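# Move desk carton onto the coffee table carton stack

## Task

Take the carton that sits on the desk and set it centred on the top of the carton stack on the coffee table, rotated to match the other cartons. It must rest there by itself, not held up by the robot. At the end the gripper must be open and the arm and hand must be well away from the stack and not over it. The robot must not tip over or be left leaning, or the task fails.

## Robot and tools

ROBOT. A Hello Robot Stretch 4 with a single arm, about 1.6 m tall. An omni-wheel base (its rim is no more than 0.23 m from the base origin) carries a mast with a lift. A telescoping arm reaches forward from the lift, then a wrist with yaw, pitch and roll, then a two-finger gripper. Cameras: head_camera (top of mast, ahead and down; turn the base to aim it), head_left_camera and head_right_camera (fisheyes on either side, steeper, showing the base and arm), and wrist_camera (behind the fingers, fingertips near the bottom of its picture). Image sizes: head_camera 420x560, head fisheyes 420x672, wrist_camera 616x392.

FRAMES. Base frame: origin on the floor below the base centre, x forward, y to the left, z up. hand_pose is given in this frame and marks a point between the open fingertips (URDF link pinch); with all wrist joints at 0 its axes line up with the base's. The printed value may be somewhat off. The odometry frame is wherever the base frame was when the scene began. base_odometry comes from wheel rotation only, so slipping is counted as motion; heading runs -3.142 to 3.142, positive meaning turned left.

execute_actions. Arguments: actions, a list holding one action or nothing (empty just reports state and images); cameras, a list of names (head_camera, head_left_camera, head_right_camera, wrist_camera, all), where null, omitted or ["all"] gives every camera and [] gives none. An action contains base, joints or both, optionally pace and contact_limits; or end_of_arm by itself. All its motions start at once and may finish at different times.
- base: exactly one key, each a relative move measured from where the base last reported itself. translate_m: metres straight ahead (negative backs up), -2 to 2. strafe_m: metres sideways, left positive, -2 to 2. rotate_rad: radians of turn in place, counter-clockwise seen from above positive, -3.2 to 3.2.
- joints: a single object keyed by joint name, each value an absolute target (not an offset). lift_m 0 to 1.2 m (±0.004). arm_m 0 to 0.55 m extension (±0.004). wrist_yaw_rad -1.134 to 4.276 (0 points forward, positive turns left, 3.14 is stowed backward, beyond 3.4 the arm may block it; ±0.02). wrist_pitch_rad -1.117 to 4.259 (0 level, 1.57 pointing down; ±0.05). wrist_roll_rad -1.117 to 4.259 (0 puts both fingers at equal height; positive turns the gripper clockwise viewed from behind it; ±0.02). gripper_m -0.038 to 0.141 m, the fingertip gap with nothing held; negative values press the tips together (±0.004).
- pace: "slow", "default", "fast" or "max"; base top speeds 0.1/0.3/0.4/0.6 m/s and 1/2/3/4 rad/s respectively, reduced when the lift is above 0.2 m (down to 0.3 m/s and 1 rad/s at 1.2 m).
- contact_limits: {"arm_m": value} from 0 (stops at the gentlest touch) to 0.75; default 0.5.
- end_of_arm: "enable_torque" revives wrist or gripper motors that shut off.
A joint target outside its range is clamped, run and flagged; any other bad value or unknown key rejects the call with no motion. An action runs at most 15 s. Anything you omit may still be driving toward an earlier target. To unfold the wrist at the start, send lift_m 0.4 with wrist_yaw_rad 0 together.

wait: seconds, 0 to 10; commands nothing and returns the same report as an empty action.
zoom_image: camera and region [x0, y0, x1, y1] in that camera's pixels from its top-left corner, at most 504 by 504; works only on full images in the latest result.
read_manual: section "licences"; returns licence text only, no motion.
finished_scene: scene, the integer number of the scene being ended. It cannot be undone and reports whether the goal was met, so call it only after releasing the carton and retracting. If one call reports a stop, later robot calls in that same reply are skipped.

RESULTS. base_status and joint_status per motion: done (for the base, the wheels turned the commanded amount even if slipping), off_target (resting away from target, may still push), contact_stop_at_<key> (hit something; that part goes slack, lift can sink, base can roll), limit_stop_at_<name> (built-in limit, e.g. own_body or tilt), time_out, torque_fault (wrist motor went limp; send enable_torque). on_its_own covers things not commanded this call; "held at" is a target, not a position. lidar_m: 12 horizontal distances in metres from the base origin, 30-degree sectors starting straight ahead and going counter-clockwise (4th left, 7th behind, 10th right); "-" means nothing seen or closer than 0.25 m; it sees from about 0.15 m up, so table tops register. wrist_depth_mm: 7x7 grid of median depths, 100 to 2000 mm, from the top left. turned_by_wheels versus turned_by_imu: a gap over roughly 0.1 rad signals a bump or slip. base_tilt in degrees (forward, right positive), with a fixed bias up to about 1.5. motor_effort: percent of maximum, peak in brackets; a loaded level gripper shifts wrist_pitch_rad effort. The pictures line lists image order.

GRIPPING. Command a gap smaller than the carton's width; tighter squeezes harder and pulls it toward the wrist. The reading and "done" do not prove a hold; with targets of 0 or more, a firm grasp shows in gripper effort. If fingertips jam against a surface below, raise the lift.

AVOID. Leaning past 6 degrees (everything but the wrist goes slack). Driving or turning with over 1 kg held and arm_m above 0.2, especially fast. Strong steady pushes or pulls, worse with the gripper high or a high contact limit. Pressing the gripper into things during base or arm moves (torque faults). Wrist pitch below -0.2 combined with roll below -0.4 or above 4 (self-collision). Dropping, sliding or slamming the carton or knocking the stack. The simulation keeps running while you think; the robot holds its last command meanwhile, and loose objects may occasionally be nudged.

Each tool is called after "Emit:" by a JSON object that holds its "op" and its "data".

## Session

Emit:
{"op": "execute_actions", "data": {"actions": []}}

Scene clock: 0.00 s.
base_odometry: x=+0.000 y=+0.000 heading=+0.000 (m, m, rad; odometry frame)
turned_by_wheels: +0.000 (rad since the last result)
turned_by_imu: +0.000 (rad since the last result)
base_tilt: forward=+0.1 right=+0.4 (deg)
lidar_m: 1.09 1.03 2.04 1.48 1.38 1.43 1.93 1.40 1.47 2.01 2.01 2.41
base_status: not commanded
joint_positions: lift_m=+0.134 arm_m=+0.000 wrist_yaw_rad=+3.226 wrist_pitch_rad=+0.008 wrist_roll_rad=+0.010 gripper_m=+0.057
joint_status: not commanded
motor_effort: lift_m=+21 arm_m=+0 wrist_yaw_rad=+0 wrist_pitch_rad=-6 wrist_roll_rad=+0 gripper_m=-2 wheel_0=+0 wheel_1=+0 wheel_2=+0 (%)
hand_pose: x=-0.1239 y=+0.0627 z=+0.3098 quat_wxyz=(-0.042, -0.004, +0.005, +0.999) (m; base frame)
wrist_depth_mm: - - 136 - - 1618 1336 / - - 135 - - 1576 1336 / - 113 135 - 1921 1576 1308 / 135 135 234 - 1983 1499 1281 / 1336 1756 - - 1863 1464 1255 / 878 917 960 1160 1366 1397 1182 / 683 290 759 831 820 976 1118
pictures: head_camera, head_left_camera, head_right_camera, wrist_camera
Images, in order (width x height): head_camera 420x560, head_left_camera 420x672, head_right_camera 420x672, wrist_camera 616x392.

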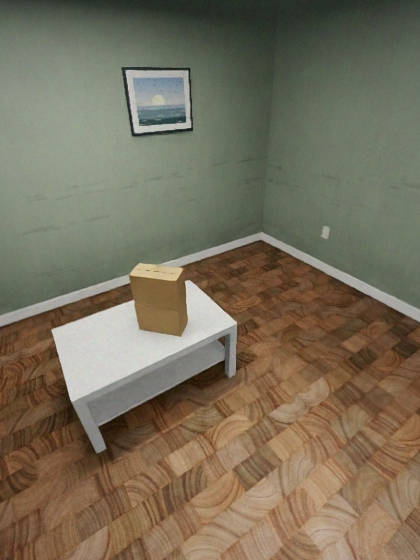

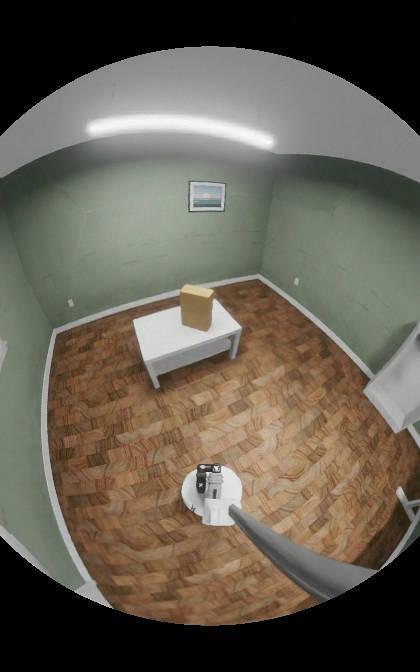

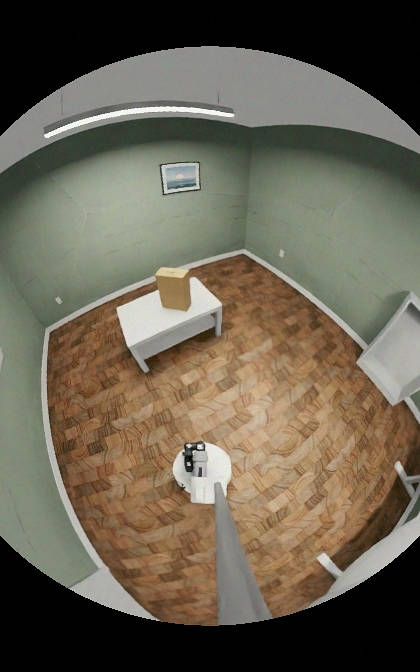

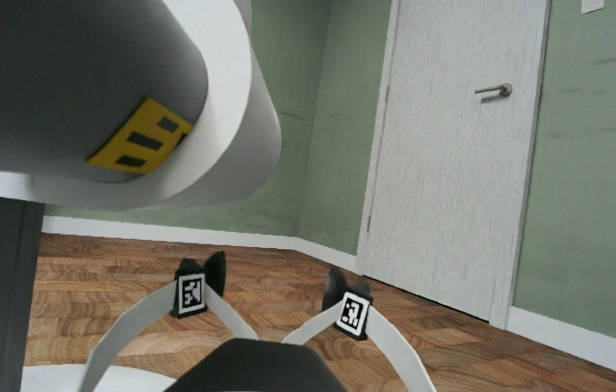

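Emit:
{"op": "execute_actions", "data": {"actions": [{"base":{"rotate_rad":-2.2},"joints":{"lift_m":0.5,"wrist_yaw_rad":0,"gripper_m":0.141},"pace":"fast"}], "cameras": ["head_camera"]}}

Scene clock: 5.60 s.
base_odometry: x=+0.000 y=+0.000 heading=-2.200 (m, m, rad; odometry frame)
turned_by_wheels: -2.200 (rad since the last result)
turned_by_imu: -2.237 (rad since the last result)
base_tilt: forward=+0.2 right=+0.4 (deg)
lidar_m: 1.43 1.89 2.02 2.36 1.12 1.02 2.33 1.48 1.36 1.40 1.79 1.41
base_status: done
joint_positions: lift_m=+0.500 arm_m=+0.000 wrist_yaw_rad=+0.000 wrist_pitch_rad=+0.008 wrist_roll_rad=+0.010 gripper_m=+0.141
joint_status: all done
motor_effort: lift_m=+25(22) arm_m=+0(0) wrist_yaw_rad=-2(8) wrist_pitch_rad=-8(9) wrist_roll_rad=+0(1) gripper_m=+1(3) wheel_0=+1(8) wheel_1=+1(9) wheel_2=+0(8) (%)
hand_pose: x=+0.4595 y=-0.0873 z=+0.6756 quat_wxyz=(+1.000, +0.005, +0.004, +0.000) (m; base frame)
wrist_depth_mm: - - - - - 1863 1756 / - - - - 1983 1863 1756 / - - - - - 1863 1661 / - - - 1537 1983 1921 1708 / - - - - 1983 1863 1708 / 1921 1618 - - 220 1863 1708 / 1336 1397 1499 1537 1661 1808 1708
pictures: head_camera
Images, in order (width x height): head_camera 420x560.

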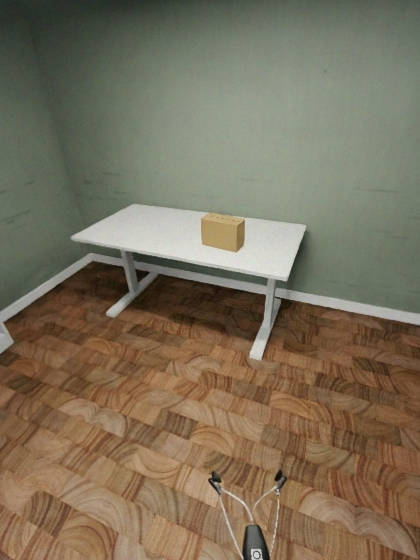

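Emit:
{"op": "execute_actions", "data": {"actions": [{"base":{"translate_m":1.06},"joints":{"lift_m":1.13,"wrist_pitch_rad":1.57,"wrist_roll_rad":2.15,"arm_m":0.49},"pace":"fast"}], "cameras": ["wrist_camera","head_right_camera"]}}

Scene clock: 13.23 s.
base_odometry: x=-0.623 y=-0.857 heading=-2.200 (m, m, rad; odometry frame)
turned_by_wheels: +0.000 (rad since the last result)
turned_by_imu: -0.002 (rad since the last result)
base_tilt: forward=+0.2 right=+0.4 (deg)
lidar_m: 0.44 0.60 1.60 1.64 2.47 2.00 2.03 1.94 1.74 1.80 0.49 0.44
base_status: done
joint_positions: lift_m=+1.130 arm_m=+0.489 wrist_yaw_rad=+0.000 wrist_pitch_rad=+1.570 wrist_roll_rad=+2.149 gripper_m=+0.141
joint_status: all done
motor_effort: lift_m=+24(28) arm_m=+8(9) wrist_yaw_rad=-1(1) wrist_pitch_rad=+1(4) wrist_roll_rad=+3(6) gripper_m=+0(1) wheel_0=+0(6) wheel_1=+1(7) wheel_2=+0(10) (%)
hand_pose: x=+0.6598 y=-0.0874 z=+1.0194 quat_wxyz=(+0.337, +0.622, +0.336, -0.621) (m; base frame)
wrist_depth_mm: 508 517 517 535 1281 1366 1336 / 508 517 521 535 544 1308 1366 / 508 508 343 530 544 1078 1336 / 508 512 342 525 539 1098 1308 / 504 338 343 525 530 1308 1308 / 508 340 343 525 220 1308 1366 / 504 340 338 525 535 1308 1336
pictures: head_right_camera, wrist_camera
Images, in order (width x height): head_right_camera 420x672, wrist_camera 616x392.

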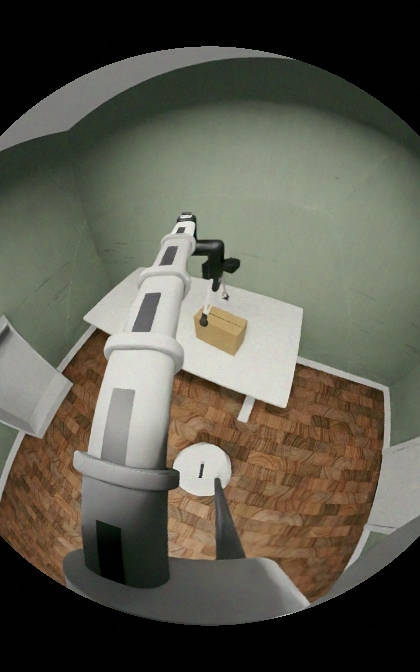

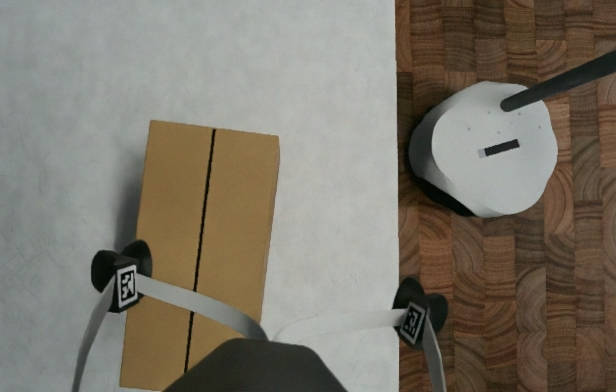

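Emit:
{"op": "execute_actions", "data": {"actions": [{"base":{"strafe_m":-0.032},"joints":{"arm_m":0.55,"lift_m":1.05,"wrist_roll_rad":2.13}}], "cameras": ["wrist_camera"]}}

Scene clock: 17.83 s.
base_odometry: x=-0.649 y=-0.838 heading=-2.200 (m, m, rad; odometry frame)
turned_by_wheels: +0.000 (rad since the last result)
turned_by_imu: -0.001 (rad since the last result)
base_tilt: forward=+0.2 right=+0.4 (deg)
lidar_m: 0.44 0.58 1.29 1.67 2.50 2.00 2.06 1.92 1.72 1.77 0.46 0.41
base_status: done
joint_positions: lift_m=+1.050 arm_m=+0.548 wrist_yaw_rad=+0.000 wrist_pitch_rad=+1.570 wrist_roll_rad=+2.131 gripper_m=+0.141
joint_status: all done
motor_effort: lift_m=+16(29) arm_m=+9(6) wrist_yaw_rad=-1(0) wrist_pitch_rad=-1(0) wrist_roll_rad=-1(4) gripper_m=+1(0) wheel_0=-1(8) wheel_1=+0(9) wheel_2=+0(4) (%)
hand_pose: x=+0.7197 y=-0.0874 z=+0.9401 quat_wxyz=(+0.343, +0.619, +0.342, -0.618) (m; base frame)
wrist_depth_mm: 430 436 439 449 455 1182 1205 / 430 436 442 452 459 991 1008 / 430 436 264 267 455 960 991 / 430 436 264 268 459 1008 1008 / 430 433 266 268 459 1229 1255 / 436 430 263 266 219 1255 1255 / 433 436 262 267 455 1229 1229
pictures: wrist_camera
Images, in order (width x height): wrist_camera 616x392.

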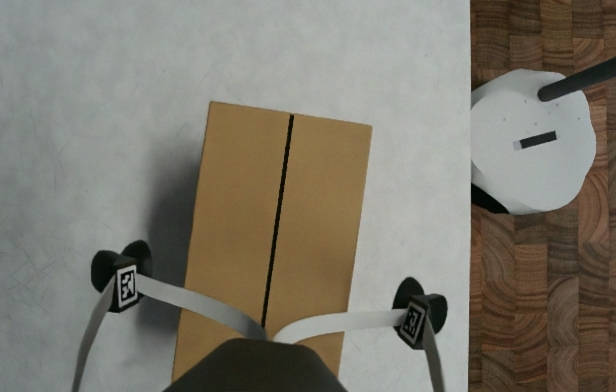

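Emit:
{"op": "execute_actions", "data": {"actions": [{"joints":{"lift_m":0.972}}], "cameras": []}}

Emit:
{"op": "execute_actions", "data": {"actions": [{"joints":{"gripper_m":0.04}}], "cameras": ["wrist_camera"]}}

Emit:
{"op": "execute_actions", "data": {"actions": [{"base":{"rotate_rad":2.76},"joints":{"arm_m":0.1,"lift_m":1.1,"wrist_roll_rad":2.4}}], "cameras": []}}

Emit:
{"op": "execute_actions", "data": {"actions": [{"base":{"translate_m":1.55},"joints":{"arm_m":0.48},"pace":"fast"}]}}

Emit:
{"op": "zoom_image", "data": {"camera": "head_right_camera", "region": [150,270,300,420]}}

Scene clock: 26.63 s.
base_odometry: x=-0.649 y=-0.838 heading=-2.200 (m, m, rad; odometry frame)
turned_by_wheels: +0.000 (rad since the last result)
turned_by_imu: -0.001 (rad since the last result)
base_tilt: forward=+0.2 right=+0.4 (deg)
lidar_m: 0.44 0.59 1.31 1.64 2.49 2.01 2.06 1.92 1.73 1.77 0.45 0.41
base_status: not commanded
joint_positions: lift_m=+0.973 arm_m=+0.548 wrist_yaw_rad=+0.000 wrist_pitch_rad=+1.569 wrist_roll_rad=+2.131 gripper_m=+0.141
joint_status: all done
motor_effort: lift_m=+14(13) arm_m=+9(9) wrist_yaw_rad=+0(0) wrist_pitch_rad=+1(2) wrist_roll_rad=-1(1) gripper_m=+1(1) wheel_0=+0(0) wheel_1=+0(0) wheel_2=+0(1) (%)
hand_pose: x=+0.7198 y=-0.0874 z=+0.8622 quat_wxyz=(+0.343, +0.619, +0.342, -0.618) (m; base frame)
wrist_depth_mm: 355 362 368 375 379 384 1160 / 353 362 188 192 375 382 931 / 353 362 187 190 194 387 917 / 353 359 187 191 193 382 917 / 355 202 187 190 377 384 1182 / 355 186 186 189 199 382 1160 / 355 359 186 190 375 384 1160
pictures: none
No camera images: the call's "cameras" was empty. Leave "cameras" out to get every camera's image.

Scene clock: 28.63 s.
base_odometry: x=-0.649 y=-0.838 heading=-2.200 (m, m, rad; odometry frame)
turned_by_wheels: +0.000 (rad since the last result)
turned_by_imu: +0.000 (rad since the last result)
base_tilt: forward=+0.2 right=+0.4 (deg)
lidar_m: 0.45 0.57 1.30 1.63 2.50 2.01 2.04 1.90 1.72 1.75 0.46 0.43
base_status: not commanded
joint_positions: lift_m=+0.972 arm_m=+0.548 wrist_yaw_rad=+0.000 wrist_pitch_rad=+1.570 wrist_roll_rad=+2.131 gripper_m=+0.041
joint_status: all done
motor_effort: lift_m=+16(16) arm_m=+9(9) wrist_yaw_rad=+0(1) wrist_pitch_rad=+1(0) wrist_roll_rad=-1(1) gripper_m=-31(31) wheel_0=-1(1) wheel_1=+0(0) wheel_2=+1(1) (%)
hand_pose: x=+0.7197 y=-0.0874 z=+0.8621 quat_wxyz=(+0.343, +0.619, +0.342, -0.618) (m; base frame)
wrist_depth_mm: 355 359 364 373 375 384 1160 / 355 353 166 170 375 382 931 / 351 359 166 168 171 382 931 / 355 359 167 169 171 387 917 / 355 357 167 169 171 379 1160 / 158 165 166 168 171 384 1160 / 355 260 124 131 176 379 1160
pictures: wrist_camera
Images, in order (width x height): wrist_camera 616x392.

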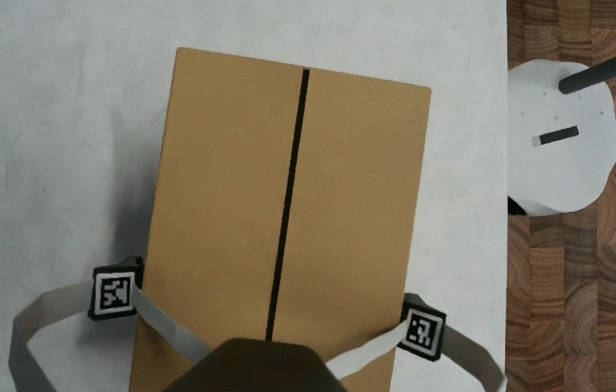

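Scene clock: 31.57 s.
base_odometry: x=-0.649 y=-0.838 heading=+0.560 (m, m, rad; odometry frame)
turned_by_wheels: +2.760 (rad since the last result)
turned_by_imu: +2.805 (rad since the last result)
base_tilt: forward=+0.2 right=+0.4 (deg)
lidar_m: 0.25 2.47 1.84 1.73 1.74 0.43 0.45 0.48 0.66 1.63 1.70 0.25
base_status: done
joint_positions: lift_m=+1.100 arm_m=+0.102 wrist_yaw_rad=+0.000 wrist_pitch_rad=+1.570 wrist_roll_rad=+2.400 gripper_m=+0.041
joint_status: all done
motor_effort: lift_m=+26(29) arm_m=-9(12) wrist_yaw_rad=-1(2) wrist_pitch_rad=+0(1) wrist_roll_rad=+2(9) gripper_m=-31(32) wheel_0=+0(7) wheel_1=-1(5) wheel_2=+1(4) (%)
hand_pose: x=+0.2728 y=-0.0874 z=+0.9893 quat_wxyz=(+0.257, +0.659, +0.256, -0.659) (m; base frame)
wrist_depth_mm: 1182 1205 1205 1229 1255 1255 1138 / 1205 1182 166 169 569 1229 1281 / 1160 1205 167 168 171 1308 1281 / 1160 1182 167 169 171 1255 1308 / 1160 1205 166 169 172 1281 1308 / 158 164 166 168 171 1308 1336 / 1182 683 124 131 176 1281 1336
pictures: none
No camera images: the call's "cameras" was empty. Leave "cameras" out to get every camera's image.

Scene clock: 37.77 s.
base_odometry: x=+0.664 y=-0.015 heading=+0.560 (m, m, rad; odometry frame)
turned_by_wheels: +0.000 (rad since the last result)
turned_by_imu: -0.001 (rad since the last result)
base_tilt: forward=+0.2 right=+0.4 (deg)
lidar_m: 0.47 0.49 1.79 1.71 1.86 2.53 2.06 2.12 1.78 1.96 2.05 0.47
base_status: done
joint_positions: lift_m=+1.100 arm_m=+0.479 wrist_yaw_rad=+0.000 wrist_pitch_rad=+1.570 wrist_roll_rad=+2.400 gripper_m=+0.041
joint_status: all done
motor_effort: lift_m=+26(26) arm_m=+8(6) wrist_yaw_rad=+0(1) wrist_pitch_rad=-1(3) wrist_roll_rad=+2(1) gripper_m=-32(31) wheel_0=+0(4) wheel_1=+1(5) wheel_2=+2(6) (%)
hand_pose: x=+0.6497 y=-0.0874 z=+0.9893 quat_wxyz=(+0.257, +0.659, +0.256, -0.659) (m; base frame)
wrist_depth_mm: 1182 1182 1205 1229 1281 1060 1255 / 1182 1205 167 169 1042 1042 1308 / 1160 732 166 169 172 1060 1336 / 732 741 166 169 172 1281 1281 / 1118 750 167 169 171 1255 1281 / 158 165 167 169 171 1308 1308 / 1182 459 124 132 176 798 1308
pictures: head_camera, head_left_camera, head_right_camera, wrist_camera
Images, in order (width x height): head_camera 420x560, head_left_camera 420x672, head_right_camera 420x672, wrist_camera 616x392.

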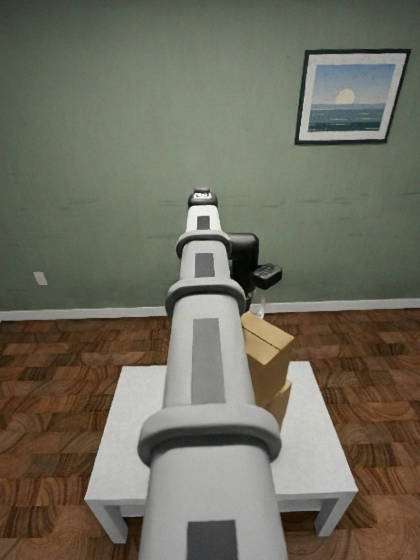

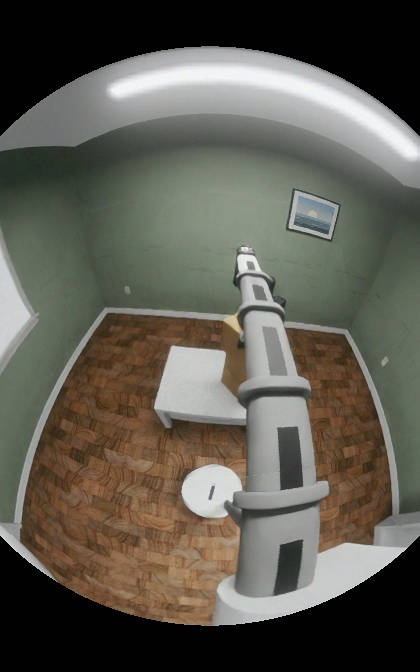

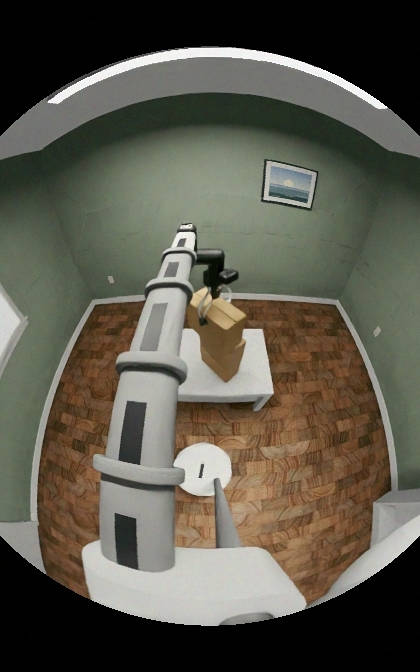

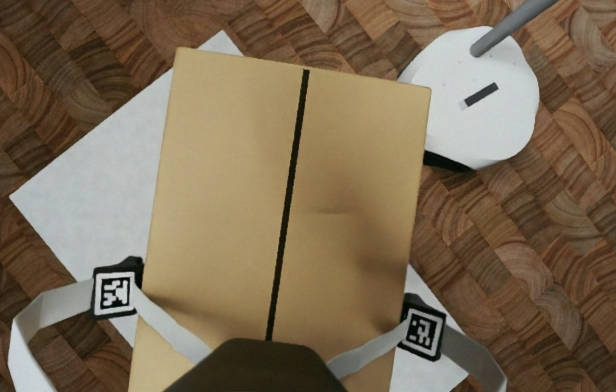

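Region (150, 270, 300, 420) of head_right_camera's 420x672 image, scaled by 3.360, with more detail than that image has.

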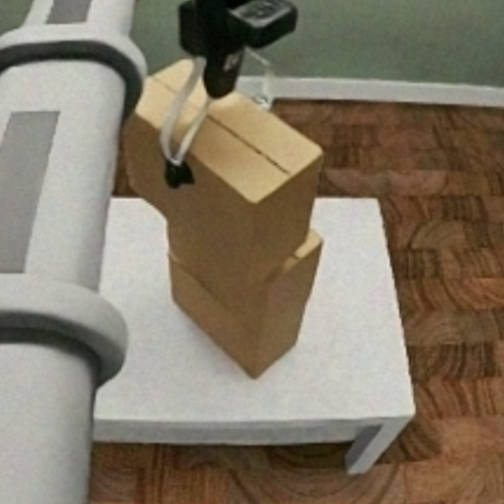

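Emit:
{"op": "execute_actions", "data": {"actions": [{"base":{"strafe_m":-0.035},"joints":{"lift_m":1.06,"arm_m":0.525,"wrist_roll_rad":2.47}}], "cameras": ["head_camera","head_right_camera"]}}

Emit:
{"op": "zoom_image", "data": {"camera": "head_right_camera", "region": [170,290,270,390]}}

Scene clock: 41.60 s.
base_odometry: x=+0.682 y=-0.044 heading=+0.561 (m, m, rad; odometry frame)
turned_by_wheels: +0.000 (rad since the last result)
turned_by_imu: -0.001 (rad since the last result)
base_tilt: forward=+0.2 right=+0.4 (deg)
lidar_m: 0.45 0.49 1.83 1.75 1.89 2.56 2.07 2.10 1.77 1.90 2.00 0.49
base_status: done
joint_positions: lift_m=+1.060 arm_m=+0.523 wrist_yaw_rad=+0.000 wrist_pitch_rad=+1.570 wrist_roll_rad=+2.469 gripper_m=+0.041
joint_status: all done
motor_effort: lift_m=+17(17) arm_m=+9(7) wrist_yaw_rad=+0(1) wrist_pitch_rad=-1(0) wrist_roll_rad=+2(4) gripper_m=-30(31) wheel_0=+0(8) wheel_1=+1(5) wheel_2=+1(2) (%)
hand_pose: x=+0.6946 y=-0.0874 z=+0.9501 quat_wxyz=(+0.233, +0.668, +0.233, -0.667) (m; base frame)
wrist_depth_mm: 1138 1138 1160 1205 1229 991 1205 / 1138 1138 166 170 1008 1008 1255 / 1118 707 166 169 171 1078 1255 / 707 723 166 168 171 1255 1255 / 1118 707 166 169 171 1255 1229 / 158 165 166 169 171 759 1255 / 1160 654 124 131 176 741 1255
pictures: head_camera, head_right_camera
Images, in order (width x height): head_camera 420x560, head_right_camera 420x672.

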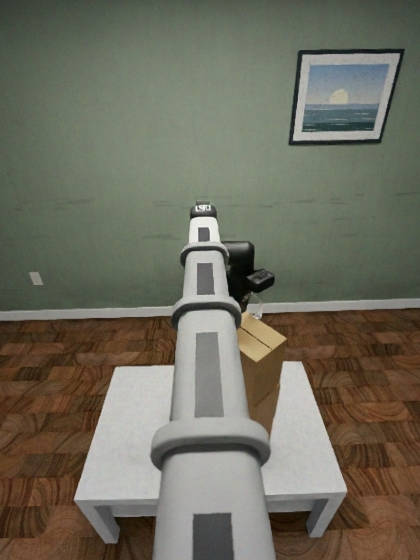

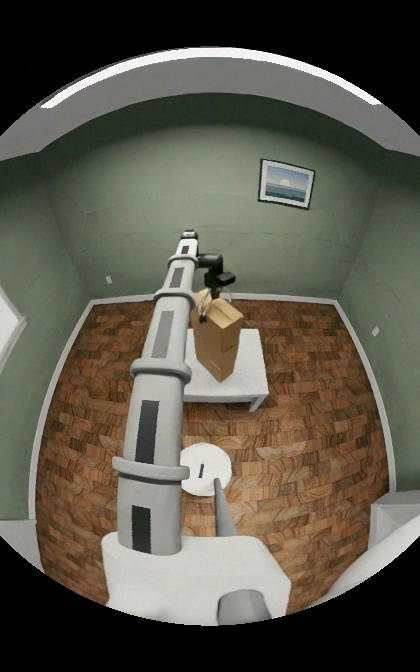

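Region (170, 290, 270, 390) of head_right_camera's 420x672 image, scaled by 5.040, with more detail than that image has.

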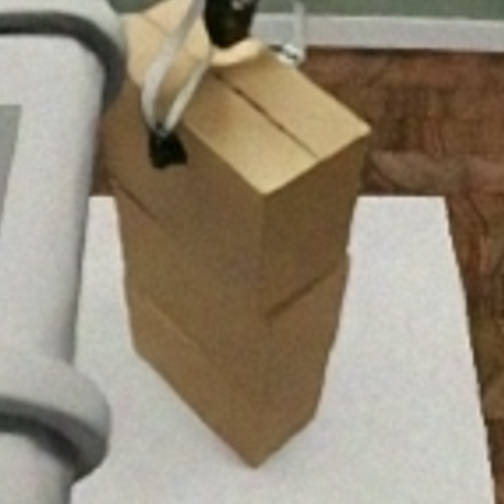

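Emit:
{"op": "execute_actions", "data": {"actions": [{"joints":{"lift_m":1.048,"arm_m":0.533,"wrist_roll_rad":2.5}}], "cameras": ["head_camera","head_right_camera"]}}

Emit:
{"op": "zoom_image", "data": {"camera": "head_right_camera", "region": [180,300,250,370]}}

Emit:
{"op": "zoom_image", "data": {"camera": "head_camera", "region": [220,330,310,420]}}

Scene clock: 47.60 s.
base_odometry: x=+0.682 y=-0.044 heading=+0.561 (m, m, rad; odometry frame)
turned_by_wheels: +0.000 (rad since the last result)
turned_by_imu: -0.001 (rad since the last result)
base_tilt: forward=+0.2 right=+0.4 (deg)
lidar_m: 0.45 0.50 1.85 1.76 1.86 2.56 2.05 2.07 1.77 1.92 2.01 0.50
base_status: not commanded
joint_positions: lift_m=+1.048 arm_m=+0.531 wrist_yaw_rad=+0.000 wrist_pitch_rad=+1.570 wrist_roll_rad=+2.499 gripper_m=+0.041
joint_status: all done
motor_effort: lift_m=+17(18) arm_m=+9(9) wrist_yaw_rad=+0(0) wrist_pitch_rad=+0(0) wrist_roll_rad=+2(2) gripper_m=-31(32) wheel_0=+0(0) wheel_1=+1(1) wheel_2=+1(1) (%)
hand_pose: x=+0.7026 y=-0.0874 z=+0.9381 quat_wxyz=(+0.223, +0.671, +0.223, -0.671) (m; base frame)
wrist_depth_mm: 1138 1118 1138 1182 1160 1025 1281 / 1118 1160 166 169 991 960 1229 / 1160 699 166 168 172 1205 1281 / 691 699 167 169 172 1229 1255 / 917 699 166 169 172 1205 1281 / 158 164 166 169 172 750 1281 / 1118 640 124 131 175 741 1229
pictures: head_camera, head_right_camera
Images, in order (width x height): head_camera 420x560, head_right_camera 420x672.

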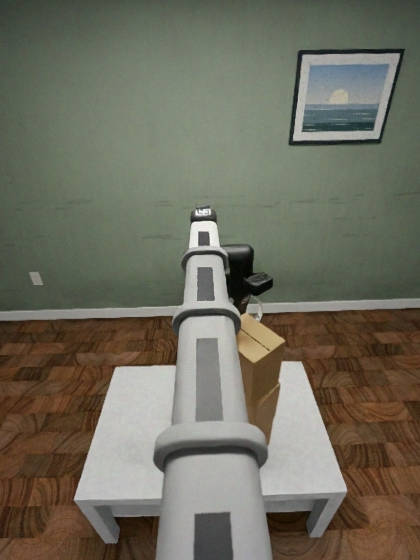

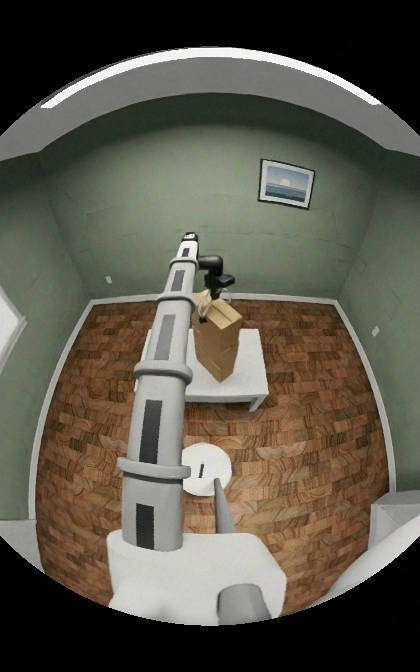

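Region (180, 300, 250, 370) of head_right_camera's 420x672 image, scaled by 7.200, with more detail than that image has.

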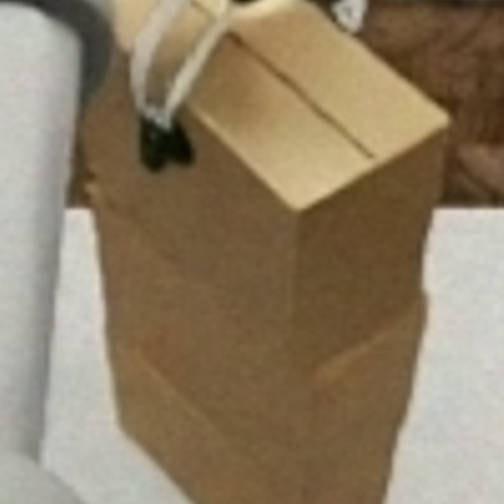

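Region (220, 330, 310, 420) of head_camera's 420x560 image, scaled by 5.600, with more detail than that image has.

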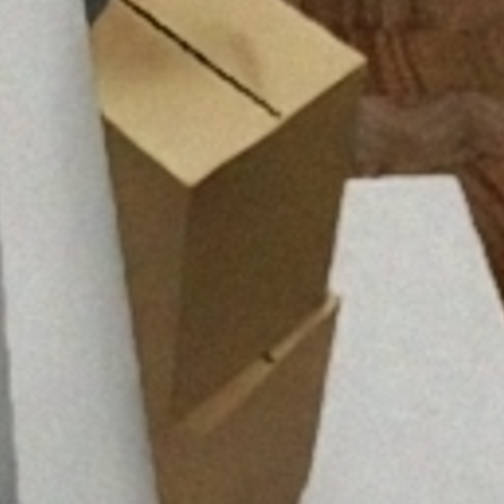

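Emit:
{"op": "execute_actions", "data": {"actions": [{"base":{"strafe_m":-0.007},"joints":{"lift_m":1.053,"wrist_roll_rad":2.445}}], "cameras": ["head_camera"]}}

Emit:
{"op": "zoom_image", "data": {"camera": "head_camera", "region": [220,330,310,420]}}

Emit:
{"op": "execute_actions", "data": {"actions": [{"joints":{"gripper_m":0.141}}], "cameras": []}}

Emit:
{"op": "execute_actions", "data": {"actions": [{"joints":{"lift_m":1.14},"pace":"fast"}], "cameras": []}}

Emit:
{"op": "execute_actions", "data": {"actions": [{"base":{"strafe_m":0.25},"joints":{"arm_m":0},"pace":"fast"}], "cameras": ["head_camera"]}}

Emit:
{"op": "zoom_image", "data": {"camera": "head_camera", "region": [240,270,420,450]}}

Scene clock: 56.27 s.
base_odometry: x=+0.686 y=-0.050 heading=+0.560 (m, m, rad; odometry frame)
turned_by_wheels: +0.000 (rad since the last result)
turned_by_imu: -0.001 (rad since the last result)
base_tilt: forward=+0.2 right=+0.5 (deg)
lidar_m: 0.47 0.49 1.85 1.75 1.89 2.59 2.05 2.07 1.75 1.90 2.00 0.50
base_status: done
joint_positions: lift_m=+1.053 arm_m=+0.531 wrist_yaw_rad=+0.000 wrist_pitch_rad=+1.570 wrist_roll_rad=+2.446 gripper_m=+0.041
joint_status: all done
motor_effort: lift_m=+26(25) arm_m=+9(9) wrist_yaw_rad=-1(0) wrist_pitch_rad=-2(1) wrist_roll_rad=-1(1) gripper_m=-31(30) wheel_0=-3(9) wheel_1=-1(6) wheel_2=+0(2) (%)
hand_pose: x=+0.7027 y=-0.0874 z=+0.9423 quat_wxyz=(+0.241, +0.665, +0.241, -0.664) (m; base frame)
wrist_depth_mm: 1138 1160 1160 1160 1205 1025 1229 / 1138 1118 167 169 976 991 1229 / 1138 699 166 169 171 1060 1205 / 691 699 166 169 172 1229 1255 / 1138 699 166 169 172 1229 1205 / 158 165 166 169 172 750 1255 / 1138 647 124 132 176 741 1255
pictures: head_camera
Images, in order (width x height): head_camera 420x560.

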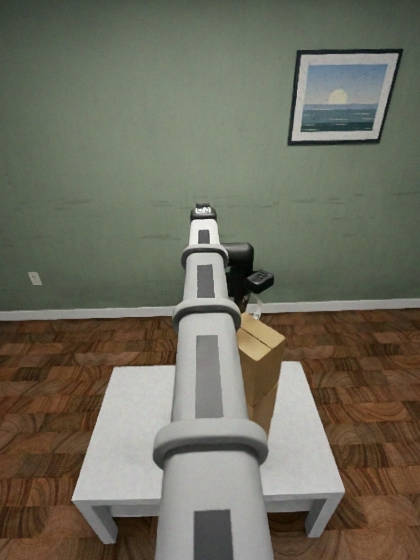

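Region (220, 330, 310, 420) of head_camera's 420x560 image, scaled by 5.600, with more detail than that image has.

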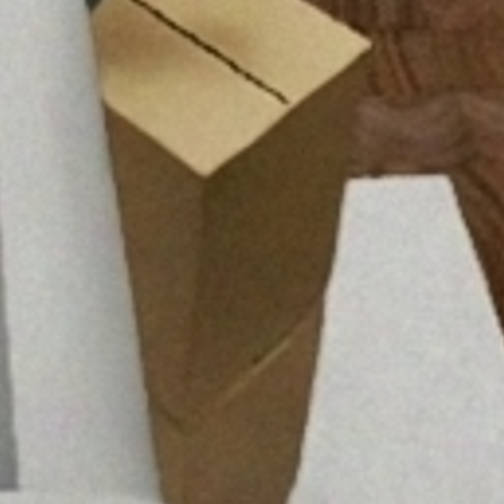

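Scene clock: 58.27 s.
base_odometry: x=+0.686 y=-0.050 heading=+0.560 (m, m, rad; odometry frame)
turned_by_wheels: +0.000 (rad since the last result)
turned_by_imu: +0.000 (rad since the last result)
base_tilt: forward=+0.1 right=+0.5 (deg)
lidar_m: 0.45 0.50 1.84 1.75 1.88 2.59 2.04 2.06 1.75 1.90 2.01 0.50
base_status: not commanded
joint_positions: lift_m=+1.053 arm_m=+0.531 wrist_yaw_rad=-0.001 wrist_pitch_rad=+1.572 wrist_roll_rad=+2.445 gripper_m=+0.141
joint_status: all done
motor_effort: lift_m=+15(26) arm_m=+9(8) wrist_yaw_rad=+1(1) wrist_pitch_rad=-6(7) wrist_roll_rad=-1(1) gripper_m=+0(31) wheel_0=-2(3) wheel_1=-1(1) wheel_2=+0(0) (%)
hand_pose: x=+0.7021 y=-0.0874 z=+0.9432 quat_wxyz=(+0.241, +0.664, +0.241, -0.665) (m; base frame)
wrist_depth_mm: 1138 1160 1182 1182 1182 991 1255 / 1118 1182 182 185 1025 1008 1229 / 1138 715 183 185 188 1042 1255 / 707 707 181 185 187 1255 1229 / 1138 213 182 185 187 1205 1229 / 1138 181 181 184 187 741 1255 / 1138 1138 180 156 196 750 1255
pictures: none
No camera images: the call's "cameras" was empty. Leave "cameras" out to get every camera's image.

Scene clock: 59.40 s.
base_odometry: x=+0.686 y=-0.050 heading=+0.560 (m, m, rad; odometry frame)
turned_by_wheels: +0.000 (rad since the last result)
turned_by_imu: +0.000 (rad since the last result)
base_tilt: forward=+0.2 right=+0.5 (deg)
lidar_m: 0.45 0.50 1.83 1.77 1.88 2.57 2.05 2.09 1.75 1.91 2.01 0.49
base_status: not commanded
joint_positions: lift_m=+1.140 arm_m=+0.531 wrist_yaw_rad=+0.000 wrist_pitch_rad=+1.570 wrist_roll_rad=+2.445 gripper_m=+0.141
joint_status: all done
motor_effort: lift_m=+25(27) arm_m=+8(9) wrist_yaw_rad=+1(1) wrist_pitch_rad=-2(6) wrist_roll_rad=-1(1) gripper_m=+1(1) wheel_0=-2(2) wheel_1=-1(1) wheel_2=+0(0) (%)
hand_pose: x=+0.7025 y=-0.0874 z=+1.0294 quat_wxyz=(+0.241, +0.665, +0.241, -0.665) (m; base frame)
wrist_depth_mm: 1229 1255 1205 1229 1308 1078 1308 / 1205 1229 798 1308 1229 1078 1336 / 1205 798 265 267 1281 1098 1366 / 1229 809 264 267 1281 1281 1336 / 1229 788 264 266 831 1308 1308 / 1229 778 263 266 220 1336 1336 / 1205 1205 262 268 809 854 1336
pictures: none
No camera images: the call's "cameras" was empty. Leave "cameras" out to get every camera's image.

Scene clock: 61.57 s.
base_odometry: x=+0.553 y=+0.162 heading=+0.561 (m, m, rad; odometry frame)
turned_by_wheels: +0.000 (rad since the last result)
turned_by_imu: +0.000 (rad since the last result)
base_tilt: forward=+0.3 right=+0.4 (deg)
lidar_m: 0.46 0.51 1.57 1.49 1.64 2.24 2.07 2.07 2.00 2.16 0.66 0.52
base_status: done
joint_positions: lift_m=+1.140 arm_m=+0.002 wrist_yaw_rad=+0.000 wrist_pitch_rad=+1.570 wrist_roll_rad=+2.445 gripper_m=+0.141
joint_status: all done
motor_effort: lift_m=+25(25) arm_m=-9(9) wrist_yaw_rad=+1(1) wrist_pitch_rad=-1(1) wrist_roll_rad=+0(1) gripper_m=+1(0) wheel_0=+1(10) wheel_1=+1(10) wheel_2=+1(3) (%)
hand_pose: x=+0.1726 y=-0.0874 z=+1.0294 quat_wxyz=(+0.241, +0.665, +0.241, -0.665) (m; base frame)
wrist_depth_mm: 1229 1255 1281 1281 1281 291 239 / 1182 1255 1255 1281 1281 1255 1308 / 1098 1281 1255 1229 1281 1336 1308 / 778 1255 1281 1098 1098 1281 1336 / 788 1078 1255 1281 1336 1308 1308 / 768 778 1098 1281 221 1336 1336 / 778 788 809 1255 1281 1336 1308
pictures: head_camera
Images, in order (width x height): head_camera 420x560.

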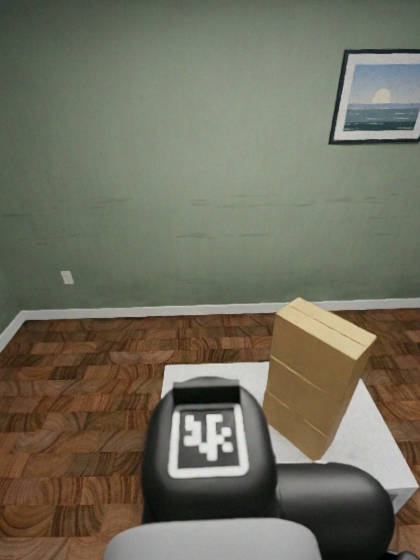

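Region (240, 270, 420, 450) of head_camera's 420x560 image, scaled by 2.800, with more detail than that image has.

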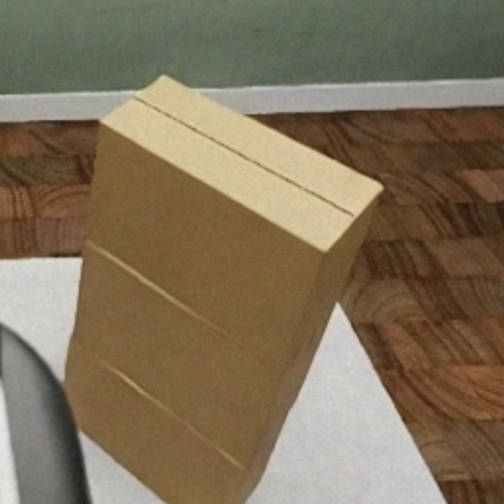

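Emit:
{"op": "finished_scene", "data": {"scene": 2}}

The scene is finished: the task was done.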